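# Close both cupboard doors fully without slamming

## Task

Get both of the cupboard's doors completely closed. Slamming either door, whether opening or closing it, counts as failure, and so does the robot toppling or finishing in a tilted stance. The doors must remain shut by themselves; a door that is closed only because the robot is pressing on it does not count.

## Robot and tools

ROBOT. A LinearBot: a base that can drive forward, sideways or turn on the spot, carrying a column about 1.75 m high. A carriage slides up and down the column over 1.0 m (lift_m) and holds two identical arms, each with six joints and a two-finger gripper. Each arm base sits about 0.57 m + lift_m above the floor, and carriage parts extend roughly 0.15 m below that. A hand can reach 0.78 m from its shoulder but only about 0.38 m lower than its arm base. A hand measures about 0.16 m long and 0.1 m wide (0.14 m with fingers open). Parked joints 1 to 6 are 0, 0.05, 0.05, 1.45, 0, 0; parked, the robot is about 0.95 m wide and 0.7 m long. The wheel motors are weak (2 N m), so driving stops on contact quite easily.

CAMERAS. carriage_camera is fixed on the carriage, facing forward, tilted about 20 degrees down. left_wrist_camera and right_wrist_camera look out beyond each hand's fingertips.

FRAMES. Base frame: origin on the floor below the base centre, x forward, y left, z up. left_hand and right_hand report, in this frame, the point midway between that hand's pads, plus quat_wxyz rotating base axes into hand axes (hand z along the fingers, y the opening direction; an upright hand with joints 1, 5, 6 at 0 gives (1, 0, 0, 0)). These readings drift from truth, more so at long reach. base_odometry is relative to where the base started the scene, from wheel rotation only (slip looks like travel); heading is positive leftward, -3.142 to 3.142.

execute_actions. Arguments: actions, a list holding one action or none (none just reports state and images), and cameras, a list of camera names or ["all"]; omitted or null gives all, [] gives none. An action may contain base, joints or both; they start together and may finish at different times; no action runs beyond 15 s. base takes exactly one key, each a relative offset from the base position in the latest state report: translate_m (metres, forward positive, -2 to 2), strafe_m (metres, left positive, -2 to 2), rotate_rad (radians, counter-clockwise positive, -6.3 to 6.3). joints is a single dictionary for both arms, keyed by name, each value an absolute target: lift_m 0 to 1 m; per arm (left_ or right_ prefix) joint1_rad -2.617 to 3.054 (yaw about vertical, 0 ahead, positive left); joint2_rad 0 to 3.141 (shoulder: 0 upper arm level pointing back, 1.57 vertical, 3.14 level pointing forward); joint3_rad 0 to 3.141 (elbow, 0 folded, 3.14 straight); joint4_rad -1.57 to 1.57 (wrist pitch, positive lifts fingertips); joint5_rad -1.57 to 1.57 (wrist yaw, positive swings fingertips right, the opposite sense to joint 1); joint6_rad -2.094 to 2.094 (roll about the finger axis, positive clockwise viewed from the forearm); gripper_m 0 to 0.093 m pad gap. Tolerances for done: lift ±0.004, joint1 ±0.02, joint2/3 ±0.055, joint4 ±0.04, joint5/6 ±0.02, gripper ±0.004. Unknown keys or out-of-range numbers reject the call entirely. Joints or base left out may keep driving at earlier targets without showing it.

wait: seconds, 0 to 10; commands nothing, then reports like an empty action. zoom_image: camera plus region [x0, y0, x1, y1] in pixels of that camera's latest full image, origin top-left, at most 504 by 504. finished_scene: scene, the current scene number; it ends the scene irreversibly and reports success.

RESULT LINES. base_status and joint_status give how each motion of the last accepted action ended: done (for the base, wheels turned the commanded amount, slip included; a 1-2 mm move may stop short yet say done); off_target (resting away from target, may still push); contact_stop or time_out (target dropped, holds in place); not_followed (a self-collision check withheld that arm's targets, shown with a joint command not followed line and usually a cause:; the robot may retry them on later actions; grippers still move); limit_stop_at_motor_heat. on_its_own covers what was not commanded; held at is the held target, not the position. motor_effort gives percent of maximum per motor, positive toward higher values, peak in brackets; readings carry sizeable fixed errors and noise. A lift effort that keeps dropping while lowering means a hand rests on something. drive_wheels (ignore sign) higher at rest than after free driving means the base still presses. Joint torques list each arm joint's drive output with offsets and noise. ARM HIT flags a hard self-collision; MOTOR HOT warns from 75 °C; OVER-TEMPERATURE FAULT reports a heat stop (90 °C halts that arm 10 s; 100 °C makes it go limp and drop). Outstretched arms heat quickly even empty. The pictures line lists image order. Once a result reports a stop, the rest of that reply's motion and finish calls are skipped.

CAUTIONS. Push doors gently and steadily so they do not slam. Tipping is likeliest with a high carriage, extended arms, loads or pulling; only images reveal leaning. After a drive is stopped by an obstacle, back off about 0.2 m along the path you came (or turn back), repeating if still pressed; a retry of a spuriously stopped move usually succeeds. The base may coast up to 0.3 m after an arm touches something; arms have no contact stop and spring to targets once freed. Avoid driving backward into a table edge above the base. Never let the arms strike or squeeze each other; to untangle, move the withheld arm clear first, the other in a later action. While you think, the robot keeps holding its last command.

Each tool is called after "Emit:" as a command line: name --argument value for each argument, lists and objects as JSON in quotes; but a table of rows of numbers goes row by row, as --pt "numbers of a row", without its own name.

## Session

Emit:
execute_actions --actions '[]'

Scene clock: 0.00 s.
Joint torques (N m, as the arm reports them, + toward a larger angle): no reading
base_odometry: x=+0.000 y=+0.000 heading=+0.000 (m, m, rad; odometry frame)
base_status: not commanded
joint_positions: lift_m=+0.303 left_joint1_rad=+0.025 left_joint2_rad=+0.053 left_joint3_rad=+0.032 left_joint4_rad=+1.427 left_joint5_rad=-0.051 left_joint6_rad=-0.051 left_gripper_m=+0.094 right_joint1_rad=+0.025 right_joint2_rad=+0.042 right_joint3_rad=+0.052 right_joint4_rad=+1.429 right_joint5_rad=-0.027 right_joint6_rad=-0.010 right_gripper_m=+0.095
joint_status: not commanded
motor_effort: lift_m=+26 drive_wheels=+0 (%)
left_hand: x=+0.3060 y=+0.3277 z=+1.2992 quat_wxyz=(+0.996, -0.029, +0.081, -0.011) (m; base frame)
right_hand: x=+0.2959 y=-0.3123 z=+1.3052 quat_wxyz=(+0.998, -0.015, +0.065, +0.008) (m; base frame)
pictures: carriage_camera, left_wrist_camera, right_wrist_camera
Images, in order (width x height): carriage_camera 504x504, left_wrist_camera 504x504, right_wrist_camera 504x504.

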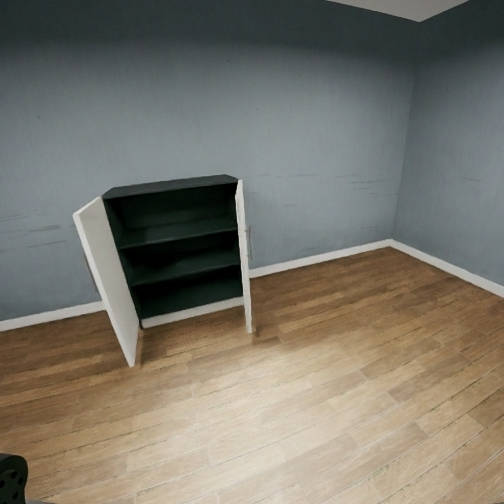

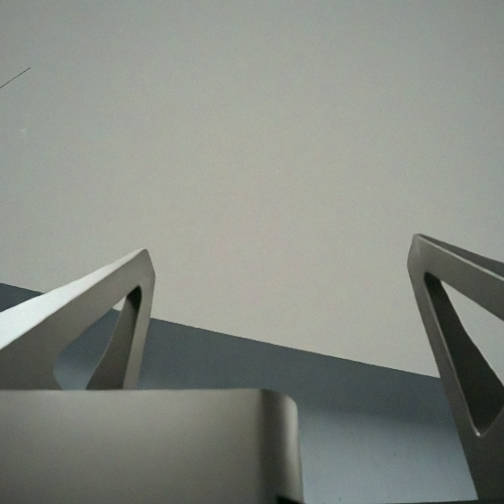

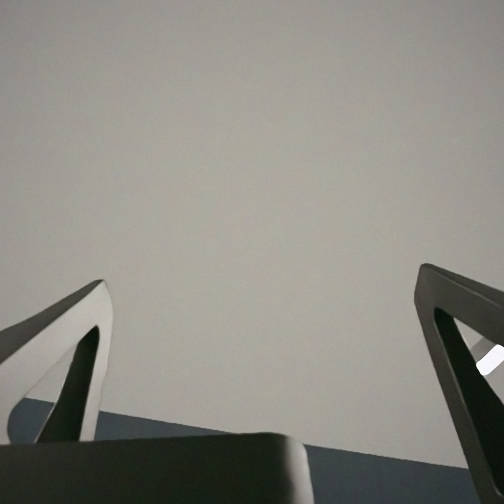

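Emit:
execute_actions --actions '[{"base":{"rotate_rad":0.4},"joints":{"lift_m":0.0,"left_joint1_rad":0.6,"right_joint1_rad":-0.6,"left_joint2_rad":1.6,"right_joint2_rad":1.6,"left_joint3_rad":1.3,"right_joint3_rad":1.3,"left_joint4_rad":0.3,"right_joint4_rad":0.3,"left_gripper_m":0,"right_gripper_m":0}}]' --cameras '[]'

Emit:
execute_actions --actions '[{"base":{"strafe_m":-0.46}}]' --cameras '[]'

Emit:
execute_actions --actions '[{"base":{"translate_m":0.8}}]' --cameras '["carriage_camera"]'

Scene clock: 9.17 s.
Joint torques (N m, as the arm reports them, + toward a larger angle): left_arm=[  0.31 -10.53  11.13   2.45   0.11   0.01] | right_arm=[ -0.5  -10.85  10.42   2.19  -0.06  -0.1 ]
base_odometry: x=+0.000 y=+0.000 heading=+0.400 (m, m, rad; odometry frame)
base_status: done
joint_positions: lift_m=+0.003 left_joint1_rad=+0.597 left_joint2_rad=+1.613 left_joint3_rad=+1.283 left_joint4_rad=+0.291 left_joint5_rad=-0.052 left_joint6_rad=-0.051 left_gripper_m=+0.000 right_joint1_rad=-0.592 right_joint2_rad=+1.607 right_joint3_rad=+1.287 right_joint4_rad=+0.302 right_joint5_rad=-0.028 right_joint6_rad=-0.010 right_gripper_m=+0.001
joint_status: all done
joint sent to its limit — the command would take lift_m past its lower limit, so that joint was sent only as far as its limit.
motor_effort: lift_m=+26(27) drive_wheels=+9(33) (%)
left_hand: x=+0.6948 y=+0.6218 z=+0.9197 quat_wxyz=(+0.662, -0.246, +0.677, +0.205) (m; base frame)
right_hand: x=+0.7031 y=-0.6077 z=+0.9275 quat_wxyz=(+0.672, +0.195, +0.686, -0.198) (m; base frame)
pictures: none
No camera images: the call's "cameras" was empty. Leave "cameras" out to get every camera's image.

Scene clock: 12.27 s.
Joint torques (N m, as the arm reports them, + toward a larger angle): left_arm=[  0.38 -10.31  11.11   2.46   0.12   0.01] | right_arm=[ -0.34 -10.84  10.4    2.16  -0.05  -0.1 ]
base_odometry: x=+0.180 y=-0.424 heading=+0.401 (m, m, rad; odometry frame)
base_status: done
joint_positions: lift_m=+0.003 left_joint1_rad=+0.597 left_joint2_rad=+1.613 left_joint3_rad=+1.283 left_joint4_rad=+0.294 left_joint5_rad=-0.052 left_joint6_rad=-0.051 left_gripper_m=+0.000 right_joint1_rad=-0.593 right_joint2_rad=+1.607 right_joint3_rad=+1.287 right_joint4_rad=+0.305 right_joint5_rad=-0.028 right_joint6_rad=-0.010 right_gripper_m=+0.001
joint_status: not commanded
motor_effort: lift_m=+26(26) drive_wheels=-9(46) (%)
left_hand: x=+0.6948 y=+0.6219 z=+0.9205 quat_wxyz=(+0.664, -0.246, +0.676, +0.205) (m; base frame)
right_hand: x=+0.7027 y=-0.6084 z=+0.9282 quat_wxyz=(+0.673, +0.196, +0.685, -0.199) (m; base frame)
pictures: none
No camera images: the call's "cameras" was empty. Leave "cameras" out to get every camera's image.

Scene clock: 16.23 s.
Joint torques (N m, as the arm reports them, + toward a larger angle): left_arm=[  0.18 -10.38  11.17   2.44   0.12   0.01] | right_arm=[ -0.28 -10.9   10.44   2.17  -0.07  -0.1 ]
base_odometry: x=+0.917 y=-0.113 heading=+0.400 (m, m, rad; odometry frame)
base_status: done
joint_positions: lift_m=+0.003 left_joint1_rad=+0.599 left_joint2_rad=+1.613 left_joint3_rad=+1.283 left_joint4_rad=+0.295 left_joint5_rad=-0.052 left_joint6_rad=-0.051 left_gripper_m=+0.000 right_joint1_rad=-0.594 right_joint2_rad=+1.606 right_joint3_rad=+1.287 right_joint4_rad=+0.306 right_joint5_rad=-0.028 right_joint6_rad=-0.010 right_gripper_m=+0.001
joint_status: not commanded
motor_effort: lift_m=+26(26) drive_wheels=-9(45) (%)
left_hand: x=+0.6941 y=+0.6229 z=+0.9208 quat_wxyz=(+0.664, -0.247, +0.675, +0.206) (m; base frame)
right_hand: x=+0.7024 y=-0.6084 z=+0.9288 quat_wxyz=(+0.674, +0.196, +0.684, -0.199) (m; base frame)
pictures: carriage_camera
Images, in order (width x height): carriage_camera 504x504.

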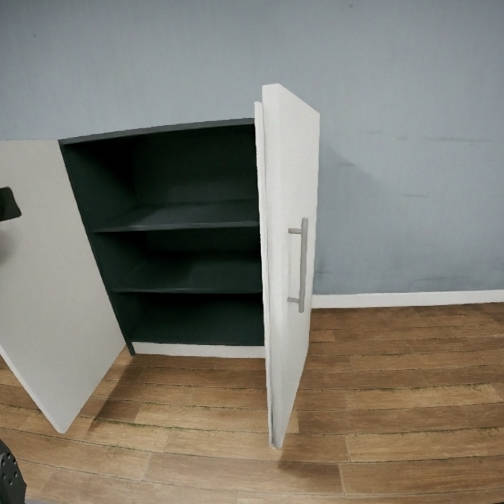

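Emit:
execute_actions --actions '[{"joints":{"left_joint1_rad":0,"right_joint1_rad":0}}]'

Scene clock: 21.73 s.
Joint torques (N m, as the arm reports them, + toward a larger angle): left_arm=[  0.44 -10.47  11.14   2.45   0.1    0.01] | right_arm=[  0.12 -10.74  10.42   2.18  -0.03  -0.1 ]
base_odometry: x=+0.917 y=-0.113 heading=+0.400 (m, m, rad; odometry frame)
base_status: not commanded
joint_positions: lift_m=+0.003 left_joint1_rad=-0.003 left_joint2_rad=+1.613 left_joint3_rad=+1.283 left_joint4_rad=+0.295 left_joint5_rad=-0.050 left_joint6_rad=-0.051 left_gripper_m=+0.000 right_joint1_rad=+0.000 right_joint2_rad=+1.606 right_joint3_rad=+1.287 right_joint4_rad=+0.306 right_joint5_rad=-0.030 right_joint6_rad=-0.010 right_gripper_m=+0.001
joint_status: all done
motor_effort: lift_m=+26(26) drive_wheels=-8(9) (%)
left_hand: x=+0.7911 y=+0.3250 z=+0.9208 quat_wxyz=(+0.695, -0.035, +0.718, -0.001) (m; base frame)
right_hand: x=+0.7899 y=-0.3128 z=+0.9288 quat_wxyz=(+0.703, -0.014, +0.712, +0.007) (m; base frame)
pictures: carriage_camera, left_wrist_camera, right_wrist_camera
Images, in order (width x height): carriage_camera 504x504, left_wrist_camera 504x504, right_wrist_camera 504x504.

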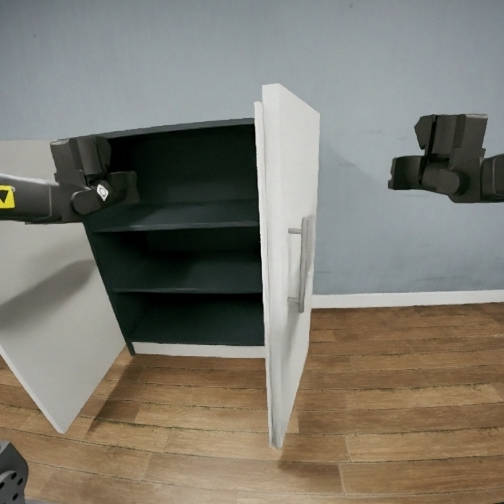

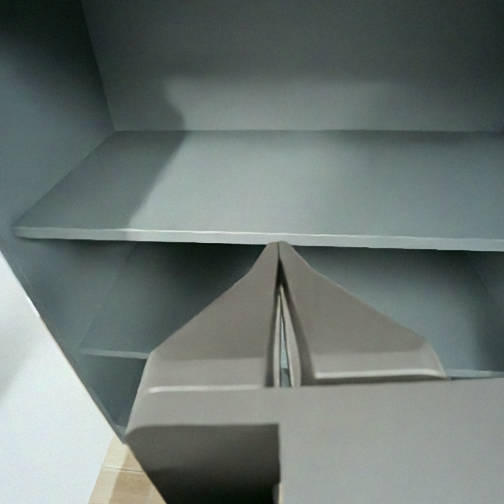

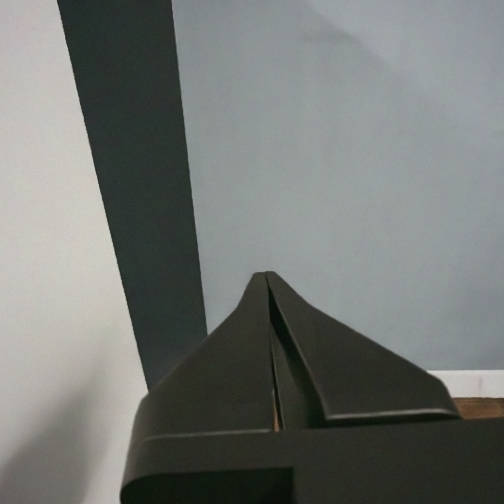

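Emit:
execute_actions --actions '[{"base":{"translate_m":0.08},"joints":{"left_joint2_rad":0.3,"left_joint3_rad":0.1,"left_joint4_rad":1.4,"right_joint1_rad":0.4}}]' --cameras '[]'

Emit:
execute_actions --actions '[{"base":{"strafe_m":0.2}}]' --cameras '["carriage_camera"]'

Emit:
execute_actions --actions '[{"base":{"translate_m":0.12}}]' --cameras '["carriage_camera"]'

Scene clock: 27.60 s.
Joint torques (N m, as the arm reports them, + toward a larger angle): left_arm=[0.31 2.05 6.62 0.37 0.12 0.01] | right_arm=[  0.3  -10.82  10.45   2.18  -0.14  -0.1 ]
base_odometry: x=+0.991 y=-0.082 heading=+0.399 (m, m, rad; odometry frame)
base_status: done
joint_positions: lift_m=+0.003 left_joint1_rad=-0.002 left_joint2_rad=+0.311 left_joint3_rad=+0.112 left_joint4_rad=+1.400 left_joint5_rad=-0.050 left_joint6_rad=-0.051 left_gripper_m=+0.000 right_joint1_rad=+0.397 right_joint2_rad=+1.606 right_joint3_rad=+1.287 right_joint4_rad=+0.307 right_joint5_rad=-0.021 right_joint6_rad=-0.010 right_gripper_m=+0.001
joint_status: all done
motor_effort: lift_m=+26(26) drive_wheels=-7(42) (%)
left_hand: x=+0.3728 y=+0.3262 z=+1.0082 quat_wxyz=(+0.982, -0.029, +0.183, -0.022) (m; base frame)
right_hand: x=+0.7475 y=-0.1107 z=+0.9290 quat_wxyz=(+0.688, -0.151, +0.695, +0.143) (m; base frame)
pictures: none
No camera images: the call's "cameras" was empty. Leave "cameras" out to get every camera's image.

Scene clock: 29.80 s.
Joint torques (N m, as the arm reports them, + toward a larger angle): left_arm=[0.3  2.07 6.74 0.37 0.11 0.01] | right_arm=[  0.45 -10.82  10.43   2.16  -0.15  -0.1 ]
base_odometry: x=+0.913 y=+0.103 heading=+0.398 (m, m, rad; odometry frame)
base_status: done
joint_positions: lift_m=+0.003 left_joint1_rad=-0.002 left_joint2_rad=+0.311 left_joint3_rad=+0.112 left_joint4_rad=+1.400 left_joint5_rad=-0.050 left_joint6_rad=-0.051 left_gripper_m=+0.000 right_joint1_rad=+0.394 right_joint2_rad=+1.606 right_joint3_rad=+1.287 right_joint4_rad=+0.307 right_joint5_rad=-0.021 right_joint6_rad=-0.010 right_gripper_m=+0.001
joint_status: not commanded
motor_effort: lift_m=+26(26) drive_wheels=-3(45) (%)
left_hand: x=+0.3729 y=+0.3262 z=+1.0081 quat_wxyz=(+0.982, -0.029, +0.183, -0.022) (m; base frame)
right_hand: x=+0.7481 y=-0.1123 z=+0.9290 quat_wxyz=(+0.688, -0.150, +0.695, +0.142) (m; base frame)
pictures: carriage_camera
Images, in order (width x height): carriage_camera 504x504.

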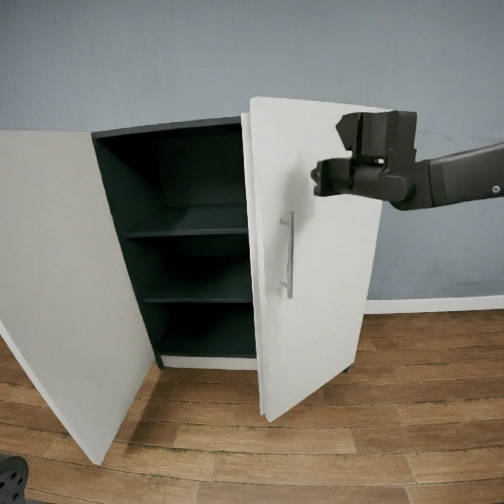

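Scene clock: 31.57 s.
Joint torques (N m, as the arm reports them, + toward a larger angle): left_arm=[0.3  2.03 6.65 0.4  0.11 0.02] | right_arm=[  0.58 -10.22  10.42   2.16  -0.03  -0.1 ]
base_odometry: x=+1.024 y=+0.150 heading=+0.399 (m, m, rad; odometry frame)
base_status: done
joint_positions: lift_m=+0.003 left_joint1_rad=-0.002 left_joint2_rad=+0.311 left_joint3_rad=+0.112 left_joint4_rad=+1.399 left_joint5_rad=-0.050 left_joint6_rad=-0.051 left_gripper_m=+0.000 right_joint1_rad=+0.394 right_joint2_rad=+1.600 right_joint3_rad=+1.287 right_joint4_rad=+0.308 right_joint5_rad=-0.029 right_joint6_rad=-0.010 right_gripper_m=+0.001
joint_status: not commanded
motor_effort: lift_m=+26(26) drive_wheels=-7(39) (%)
left_hand: x=+0.3731 y=+0.3262 z=+1.0081 quat_wxyz=(+0.982, -0.029, +0.184, -0.022) (m; base frame)
right_hand: x=+0.7463 y=-0.1116 z=+0.9322 quat_wxyz=(+0.690, -0.152, +0.692, +0.145) (m; base frame)
pictures: carriage_camera
Images, in order (width x height): carriage_camera 504x504.

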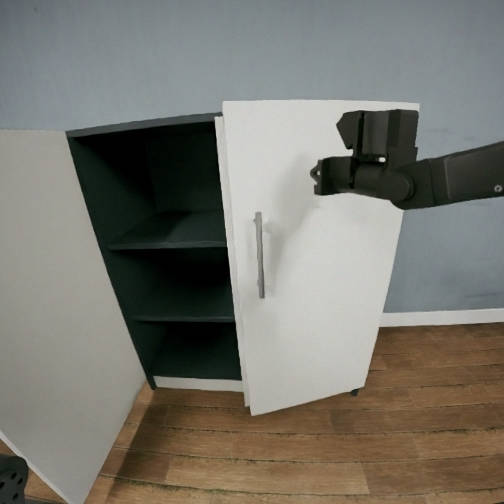

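Emit:
execute_actions --actions '[{"base":{"translate_m":0.035}}]' --cameras '[]'

Emit:
execute_actions --actions '[{"base":{"translate_m":0.025}}]' --cameras '["carriage_camera"]'

Emit:
execute_actions --actions '[{"base":{"translate_m":-0.3},"joints":{"left_joint1_rad":1.3,"right_joint1_rad":-0.3}}]' --cameras '[]'

Emit:
execute_actions --actions '[{"base":{"strafe_m":0.4},"joints":{"left_joint2_rad":1.6,"left_joint3_rad":1.3,"left_joint4_rad":0.3,"right_joint2_rad":0.3,"right_joint3_rad":0.1,"right_joint4_rad":1.4}}]' --cameras '[]'

Emit:
execute_actions --actions '[{"joints":{"left_joint1_rad":0}}]' --cameras '["carriage_camera"]'

Scene clock: 38.43 s.
Joint torques (N m, as the arm reports them, + toward a larger angle): left_arm=[0.31 2.01 6.63 0.37 0.11 0.01] | right_arm=[  0.53 -10.18  10.38   2.18   0.02  -0.1 ]
base_odometry: x=+1.056 y=+0.163 heading=+0.400 (m, m, rad; odometry frame)
base_status: done
joint_positions: lift_m=+0.003 left_joint1_rad=-0.002 left_joint2_rad=+0.311 left_joint3_rad=+0.112 left_joint4_rad=+1.400 left_joint5_rad=-0.050 left_joint6_rad=-0.051 left_gripper_m=+0.000 right_joint1_rad=+0.396 right_joint2_rad=+1.599 right_joint3_rad=+1.287 right_joint4_rad=+0.308 right_joint5_rad=-0.034 right_joint6_rad=-0.010 right_gripper_m=+0.001
joint_status: not commanded
motor_effort: lift_m=+26(26) drive_wheels=-7(44) (%)
left_hand: x=+0.3728 y=+0.3262 z=+1.0082 quat_wxyz=(+0.982, -0.029, +0.183, -0.022) (m; base frame)
right_hand: x=+0.7454 y=-0.1103 z=+0.9327 quat_wxyz=(+0.690, -0.154, +0.692, +0.147) (m; base frame)
pictures: none
No camera images: the call's "cameras" was empty. Leave "cameras" out to get every camera's image.

Scene clock: 39.37 s.
Joint torques (N m, as the arm reports them, + toward a larger angle): left_arm=[0.3  2.1  6.65 0.39 0.12 0.01] | right_arm=[  0.34 -10.    10.34   2.16   0.01  -0.1 ]
base_odometry: x=+1.079 y=+0.173 heading=+0.401 (m, m, rad; odometry frame)
base_status: done
joint_positions: lift_m=+0.003 left_joint1_rad=-0.002 left_joint2_rad=+0.311 left_joint3_rad=+0.112 left_joint4_rad=+1.400 left_joint5_rad=-0.050 left_joint6_rad=-0.051 left_gripper_m=+0.000 right_joint1_rad=+0.396 right_joint2_rad=+1.596 right_joint3_rad=+1.287 right_joint4_rad=+0.307 right_joint5_rad=-0.033 right_joint6_rad=-0.010 right_gripper_m=+0.001
joint_status: not commanded
motor_effort: lift_m=+26(26) drive_wheels=-7(47) (%)
left_hand: x=+0.3728 y=+0.3262 z=+1.0082 quat_wxyz=(+0.982, -0.029, +0.183, -0.022) (m; base frame)
right_hand: x=+0.7447 y=-0.1104 z=+0.9342 quat_wxyz=(+0.691, -0.154, +0.691, +0.147) (m; base frame)
pictures: carriage_camera
Images, in order (width x height): carriage_camera 504x504.

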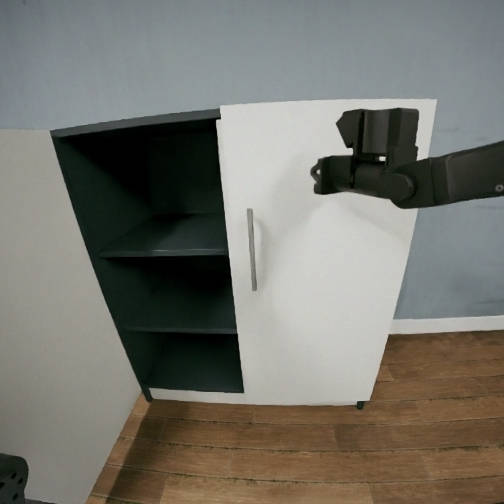

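Scene clock: 41.97 s.
Joint torques (N m, as the arm reports them, + toward a larger angle): left_arm=[0.64 2.05 6.65 0.41 0.12 0.01] | right_arm=[-0.04 -9.72 10.42  2.14 -0.05 -0.1 ]
base_odometry: x=+0.803 y=+0.057 heading=+0.401 (m, m, rad; odometry frame)
base_status: done
joint_positions: lift_m=+0.003 left_joint1_rad=+1.293 left_joint2_rad=+0.311 left_joint3_rad=+0.112 left_joint4_rad=+1.398 left_joint5_rad=-0.050 left_joint6_rad=-0.051 left_gripper_m=+0.000 right_joint1_rad=-0.298 right_joint2_rad=+1.595 right_joint3_rad=+1.287 right_joint4_rad=+0.309 right_joint5_rad=-0.029 right_joint6_rad=-0.010 right_gripper_m=+0.001
joint_status: all done
motor_effort: lift_m=+26(26) drive_wheels=-3(54) (%)
left_hand: x=+0.2852 y=+0.4261 z=+1.0079 quat_wxyz=(+0.796, -0.135, +0.129, +0.575) (m; base frame)
right_hand: x=+0.7655 y=-0.4667 z=+0.9354 quat_wxyz=(+0.701, +0.091, +0.700, -0.098) (m; base frame)
pictures: none
No camera images: the call's "cameras" was empty. Leave "cameras" out to get every camera's image.

Scene clock: 44.90 s.
Joint torques (N m, as the arm reports them, + toward a larger angle): left_arm=[ 0.52 -8.47 11.42  2.43  0.09  0.01] | right_arm=[-0.04  2.66  5.88  0.35 -0.02 -0.1 ]
base_odometry: x=+0.646 y=+0.425 heading=+0.401 (m, m, rad; odometry frame)
base_status: done
joint_positions: lift_m=+0.003 left_joint1_rad=+1.294 left_joint2_rad=+1.594 left_joint3_rad=+1.281 left_joint4_rad=+0.298 left_joint5_rad=-0.050 left_joint6_rad=-0.051 left_gripper_m=+0.000 right_joint1_rad=-0.298 right_joint2_rad=+0.311 right_joint3_rad=+0.117 right_joint4_rad=+1.405 right_joint5_rad=-0.029 right_joint6_rad=-0.010 right_gripper_m=+0.001
joint_status: all done
motor_effort: lift_m=+26(26) drive_wheels=-6(35) (%)
left_hand: x=+0.3981 y=+0.8236 z=+0.9295 quat_wxyz=(+0.560, -0.458, +0.546, +0.423) (m; base frame)
right_hand: x=+0.3671 y=-0.3445 z=+1.0106 quat_wxyz=(+0.973, +0.012, +0.179, -0.148) (m; base frame)
pictures: none
No camera images: the call's "cameras" was empty. Leave "cameras" out to get every camera's image.

Scene clock: 46.50 s.
Joint torques (N m, as the arm reports them, + toward a larger angle): left_arm=[ 0.31 -8.51 11.44  2.42  0.11  0.01] | right_arm=[-0.06  2.65  5.85  0.37 -0.01 -0.1 ]
base_odometry: x=+0.646 y=+0.425 heading=+0.401 (m, m, rad; odometry frame)
base_status: not commanded
joint_positions: lift_m=+0.003 left_joint1_rad=-0.003 left_joint2_rad=+1.594 left_joint3_rad=+1.281 left_joint4_rad=+0.298 left_joint5_rad=-0.051 left_joint6_rad=-0.051 left_gripper_m=+0.000 right_joint1_rad=-0.298 right_joint2_rad=+0.311 right_joint3_rad=+0.117 right_joint4_rad=+1.405 right_joint5_rad=-0.029 right_joint6_rad=-0.010 right_gripper_m=+0.001
joint_status: all done
motor_effort: lift_m=+26(26) drive_wheels=-4(6) (%)
left_hand: x=+0.7866 y=+0.3250 z=+0.9295 quat_wxyz=(+0.701, -0.035, +0.712, -0.001) (m; base frame)
right_hand: x=+0.3671 y=-0.3445 z=+1.0106 quat_wxyz=(+0.973, +0.012, +0.179, -0.148) (m; base frame)
pictures: carriage_camera
Images, in order (width x height): carriage_camera 504x504.

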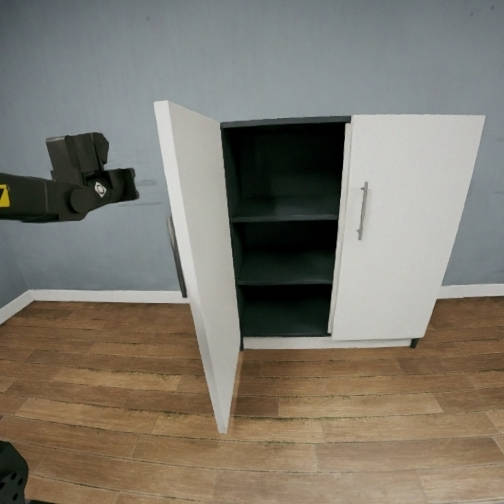

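Emit:
execute_actions --actions '[{"base":{"strafe_m":-0.37},"joints":{"left_joint5_rad":0.6}}]' --cameras '["carriage_camera"]'

Emit:
execute_actions --actions '[{"base":{"translate_m":0.22}}]' --cameras '["carriage_camera"]'

Emit:
execute_actions --actions '[{"base":{"translate_m":0.04}}]' --cameras '[]'

Emit:
execute_actions --actions '[{"base":{"translate_m":0.025}}]' --cameras '[]'

Emit:
execute_actions --actions '[{"base":{"translate_m":0.02}}]' --cameras '["carriage_camera"]'

Scene clock: 55.97 s.
Joint torques (N m, as the arm reports them, + toward a larger angle): left_arm=[ 0.09 -8.38 11.37  2.29  0.19  0.02] | right_arm=[-0.06  2.67  5.85  0.37 -0.01 -0.09]
base_odometry: x=+0.790 y=+0.084 heading=+0.401 (m, m, rad; odometry frame)
base_status: done
joint_positions: lift_m=+0.003 left_joint1_rad=+0.002 left_joint2_rad=+1.594 left_joint3_rad=+1.281 left_joint4_rad=+0.298 left_joint5_rad=+0.593 left_joint6_rad=-0.052 left_gripper_m=+0.000 right_joint1_rad=-0.298 right_joint2_rad=+0.311 right_joint3_rad=+0.117 right_joint4_rad=+1.404 right_joint5_rad=-0.028 right_joint6_rad=-0.010 right_gripper_m=+0.001
joint_status: all done
motor_effort: lift_m=+26(26) drive_wheels=-4(55) (%)
left_hand: x=+0.7577 y=+0.2227 z=+0.9300 quat_wxyz=(+0.666, +0.187, +0.687, -0.225) (m; base frame)
right_hand: x=+0.3673 y=-0.3446 z=+1.0105 quat_wxyz=(+0.973, +0.012, +0.179, -0.148) (m; base frame)
pictures: carriage_camera
Images, in order (width x height): carriage_camera 504x504.

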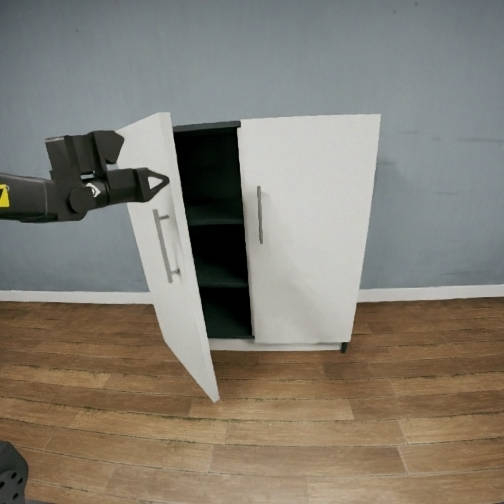

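Scene clock: 58.23 s.
Joint torques (N m, as the arm reports them, + toward a larger angle): left_arm=[-0.03 -8.36 11.31  2.27  0.1   0.02] | right_arm=[-0.05  2.62  5.89  0.39 -0.02 -0.1 ]
base_odometry: x=+0.993 y=+0.170 heading=+0.400 (m, m, rad; odometry frame)
base_status: done
joint_positions: lift_m=+0.003 left_joint1_rad=+0.002 left_joint2_rad=+1.594 left_joint3_rad=+1.281 left_joint4_rad=+0.299 left_joint5_rad=+0.600 left_joint6_rad=-0.052 left_gripper_m=+0.000 right_joint1_rad=-0.298 right_joint2_rad=+0.311 right_joint3_rad=+0.117 right_joint4_rad=+1.403 right_joint5_rad=-0.028 right_joint6_rad=-0.010 right_gripper_m=+0.001
joint_status: not commanded
motor_effort: lift_m=+26(26) drive_wheels=-6(39) (%)
left_hand: x=+0.7570 y=+0.2216 z=+0.9302 quat_wxyz=(+0.665, +0.189, +0.686, -0.227) (m; base frame)
right_hand: x=+0.3676 y=-0.3447 z=+1.0103 quat_wxyz=(+0.972, +0.012, +0.180, -0.148) (m; base frame)
pictures: carriage_camera
Images, in order (width x height): carriage_camera 504x504.

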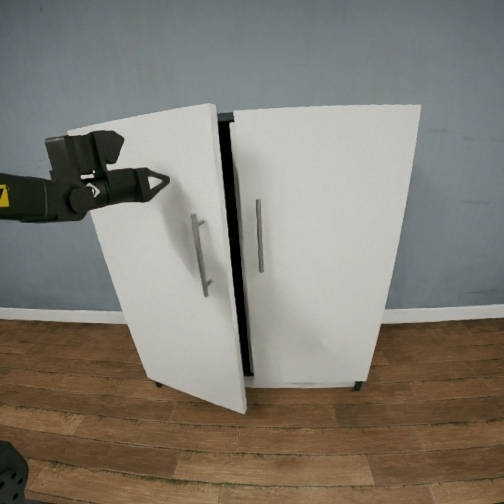

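Scene clock: 59.43 s.
Joint torques (N m, as the arm reports them, + toward a larger angle): left_arm=[-0.01 -8.45 11.32  2.27  0.02  0.02] | right_arm=[-0.05  2.61  5.94  0.38 -0.02 -0.1 ]
base_odometry: x=+1.030 y=+0.185 heading=+0.400 (m, m, rad; odometry frame)
base_status: done
joint_positions: lift_m=+0.003 left_joint1_rad=+0.002 left_joint2_rad=+1.594 left_joint3_rad=+1.281 left_joint4_rad=+0.298 left_joint5_rad=+0.607 left_joint6_rad=-0.052 left_gripper_m=+0.000 right_joint1_rad=-0.298 right_joint2_rad=+0.311 right_joint3_rad=+0.117 right_joint4_rad=+1.402 right_joint5_rad=-0.028 right_joint6_rad=-0.010 right_gripper_m=+0.001
joint_status: not commanded
motor_effort: lift_m=+26(26) drive_wheels=-5(45) (%)
left_hand: x=+0.7563 y=+0.2207 z=+0.9301 quat_wxyz=(+0.664, +0.191, +0.685, -0.230) (m; base frame)
right_hand: x=+0.3678 y=-0.3448 z=+1.0103 quat_wxyz=(+0.972, +0.012, +0.180, -0.148) (m; base frame)
pictures: none
No camera images: the call's "cameras" was empty. Leave "cameras" out to get every camera's image.

Scene clock: 60.37 s.
Joint torques (N m, as the arm reports them, + toward a larger angle): left_arm=[ 0.01 -8.25 11.25  2.27  0.01  0.02] | right_arm=[-0.06  2.66  5.9   0.39 -0.02 -0.1 ]
base_odometry: x=+1.053 y=+0.195 heading=+0.399 (m, m, rad; odometry frame)
base_status: done
joint_positions: lift_m=+0.003 left_joint1_rad=+0.002 left_joint2_rad=+1.594 left_joint3_rad=+1.281 left_joint4_rad=+0.298 left_joint5_rad=+0.608 left_joint6_rad=-0.052 left_gripper_m=+0.000 right_joint1_rad=-0.298 right_joint2_rad=+0.311 right_joint3_rad=+0.117 right_joint4_rad=+1.402 right_joint5_rad=-0.028 right_joint6_rad=-0.010 right_gripper_m=+0.001
joint_status: not commanded
motor_effort: lift_m=+26(26) drive_wheels=-5(45) (%)
left_hand: x=+0.7562 y=+0.2205 z=+0.9300 quat_wxyz=(+0.664, +0.192, +0.685, -0.230) (m; base frame)
right_hand: x=+0.3678 y=-0.3448 z=+1.0103 quat_wxyz=(+0.972, +0.012, +0.180, -0.148) (m; base frame)
pictures: none
No camera images: the call's "cameras" was empty. Leave "cameras" out to get every camera's image.

Scene clock: 61.23 s.
Joint torques (N m, as the arm reports them, + toward a larger angle): left_arm=[-0.04 -8.26 11.37  2.28  0.    0.02] | right_arm=[-0.06  2.65  5.96  0.39 -0.02 -0.1 ]
base_odometry: x=+1.072 y=+0.202 heading=+0.399 (m, m, rad; odometry frame)
base_status: done
joint_positions: lift_m=+0.003 left_joint1_rad=+0.002 left_joint2_rad=+1.594 left_joint3_rad=+1.281 left_joint4_rad=+0.298 left_joint5_rad=+0.609 left_joint6_rad=-0.052 left_gripper_m=+0.000 right_joint1_rad=-0.298 right_joint2_rad=+0.311 right_joint3_rad=+0.117 right_joint4_rad=+1.402 right_joint5_rad=-0.028 right_joint6_rad=-0.010 right_gripper_m=+0.001
joint_status: not commanded
motor_effort: lift_m=+26(26) drive_wheels=-6(42) (%)
left_hand: x=+0.7561 y=+0.2204 z=+0.9301 quat_wxyz=(+0.664, +0.192, +0.685, -0.230) (m; base frame)
right_hand: x=+0.3679 y=-0.3448 z=+1.0102 quat_wxyz=(+0.972, +0.012, +0.181, -0.148) (m; base frame)
pictures: carriage_camera
Images, in order (width x height): carriage_camera 504x504.

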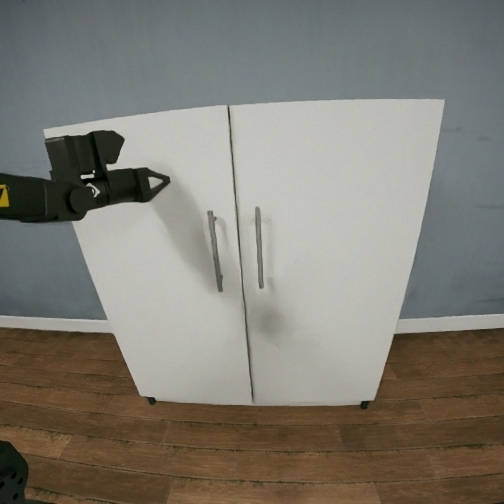

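Emit:
execute_actions --actions '[{"base":{"translate_m":0.025}}]' --cameras '[]'

Emit:
execute_actions --actions '[{"base":{"translate_m":-0.06}}]' --cameras '["carriage_camera"]'

Scene clock: 64.97 s.
Joint torques (N m, as the arm reports them, + toward a larger angle): left_arm=[-0.13 -7.28 11.24  2.41 -0.77  0.02] | right_arm=[-0.08  2.63  5.95  0.4  -0.03 -0.1 ]
base_odometry: x=+1.095 y=+0.211 heading=+0.398 (m, m, rad; odometry frame)
base_status: translate_m contact_stop (by the wheels' count: +0.025 of +0.025)
joint_positions: lift_m=+0.003 left_joint1_rad=+0.003 left_joint2_rad=+1.583 left_joint3_rad=+1.281 left_joint4_rad=+0.282 left_joint5_rad=+0.676 left_joint6_rad=-0.051 left_gripper_m=+0.000 right_joint1_rad=-0.298 right_joint2_rad=+0.311 right_joint3_rad=+0.117 right_joint4_rad=+1.401 right_joint5_rad=-0.028 right_joint6_rad=-0.010 right_gripper_m=+0.001
joint_status: not commanded
motor_effort: lift_m=+26(26) drive_wheels=+11(42) (%)
left_hand: x=+0.7465 y=+0.2119 z=+0.9321 quat_wxyz=(+0.654, +0.214, +0.680, -0.253) (m; base frame)
right_hand: x=+0.3680 y=-0.3449 z=+1.0102 quat_wxyz=(+0.972, +0.012, +0.181, -0.148) (m; base frame)
pictures: none
No camera images: the call's "cameras" was empty. Leave "cameras" out to get every camera's image.

not run: a stop came earlier in this reply.

Emit:
execute_actions --actions '[{"base":{"translate_m":-0.06}}]' --cameras '[]'

Emit:
finished_scene --scene 1

Scene clock: 69.10 s.
Joint torques (N m, as the arm reports them, + toward a larger angle): left_arm=[-0.08 -7.21 11.31  2.32  0.    0.02] | right_arm=[-0.06  2.67  6.01  0.39 -0.02 -0.1 ]
base_odometry: x=+1.039 y=+0.188 heading=+0.399 (m, m, rad; odometry frame)
base_status: done
joint_positions: lift_m=+0.003 left_joint1_rad=+0.002 left_joint2_rad=+1.583 left_joint3_rad=+1.281 left_joint4_rad=+0.293 left_joint5_rad=+0.609 left_joint6_rad=-0.051 left_gripper_m=+0.000 right_joint1_rad=-0.298 right_joint2_rad=+0.311 right_joint3_rad=+0.117 right_joint4_rad=+1.402 right_joint5_rad=-0.028 right_joint6_rad=-0.010 right_gripper_m=+0.001
joint_status: not commanded
motor_effort: lift_m=+26(26) drive_wheels=+12(32) (%)
left_hand: x=+0.7533 y=+0.2205 z=+0.9343 quat_wxyz=(+0.666, +0.193, +0.683, -0.229) (m; base frame)
right_hand: x=+0.3678 y=-0.3448 z=+1.0103 quat_wxyz=(+0.972, +0.012, +0.180, -0.148) (m; base frame)
pictures: none
No camera images: the call's "cameras" was empty. Leave "cameras" out to get every camera's image.

The scene is finished: the task was done.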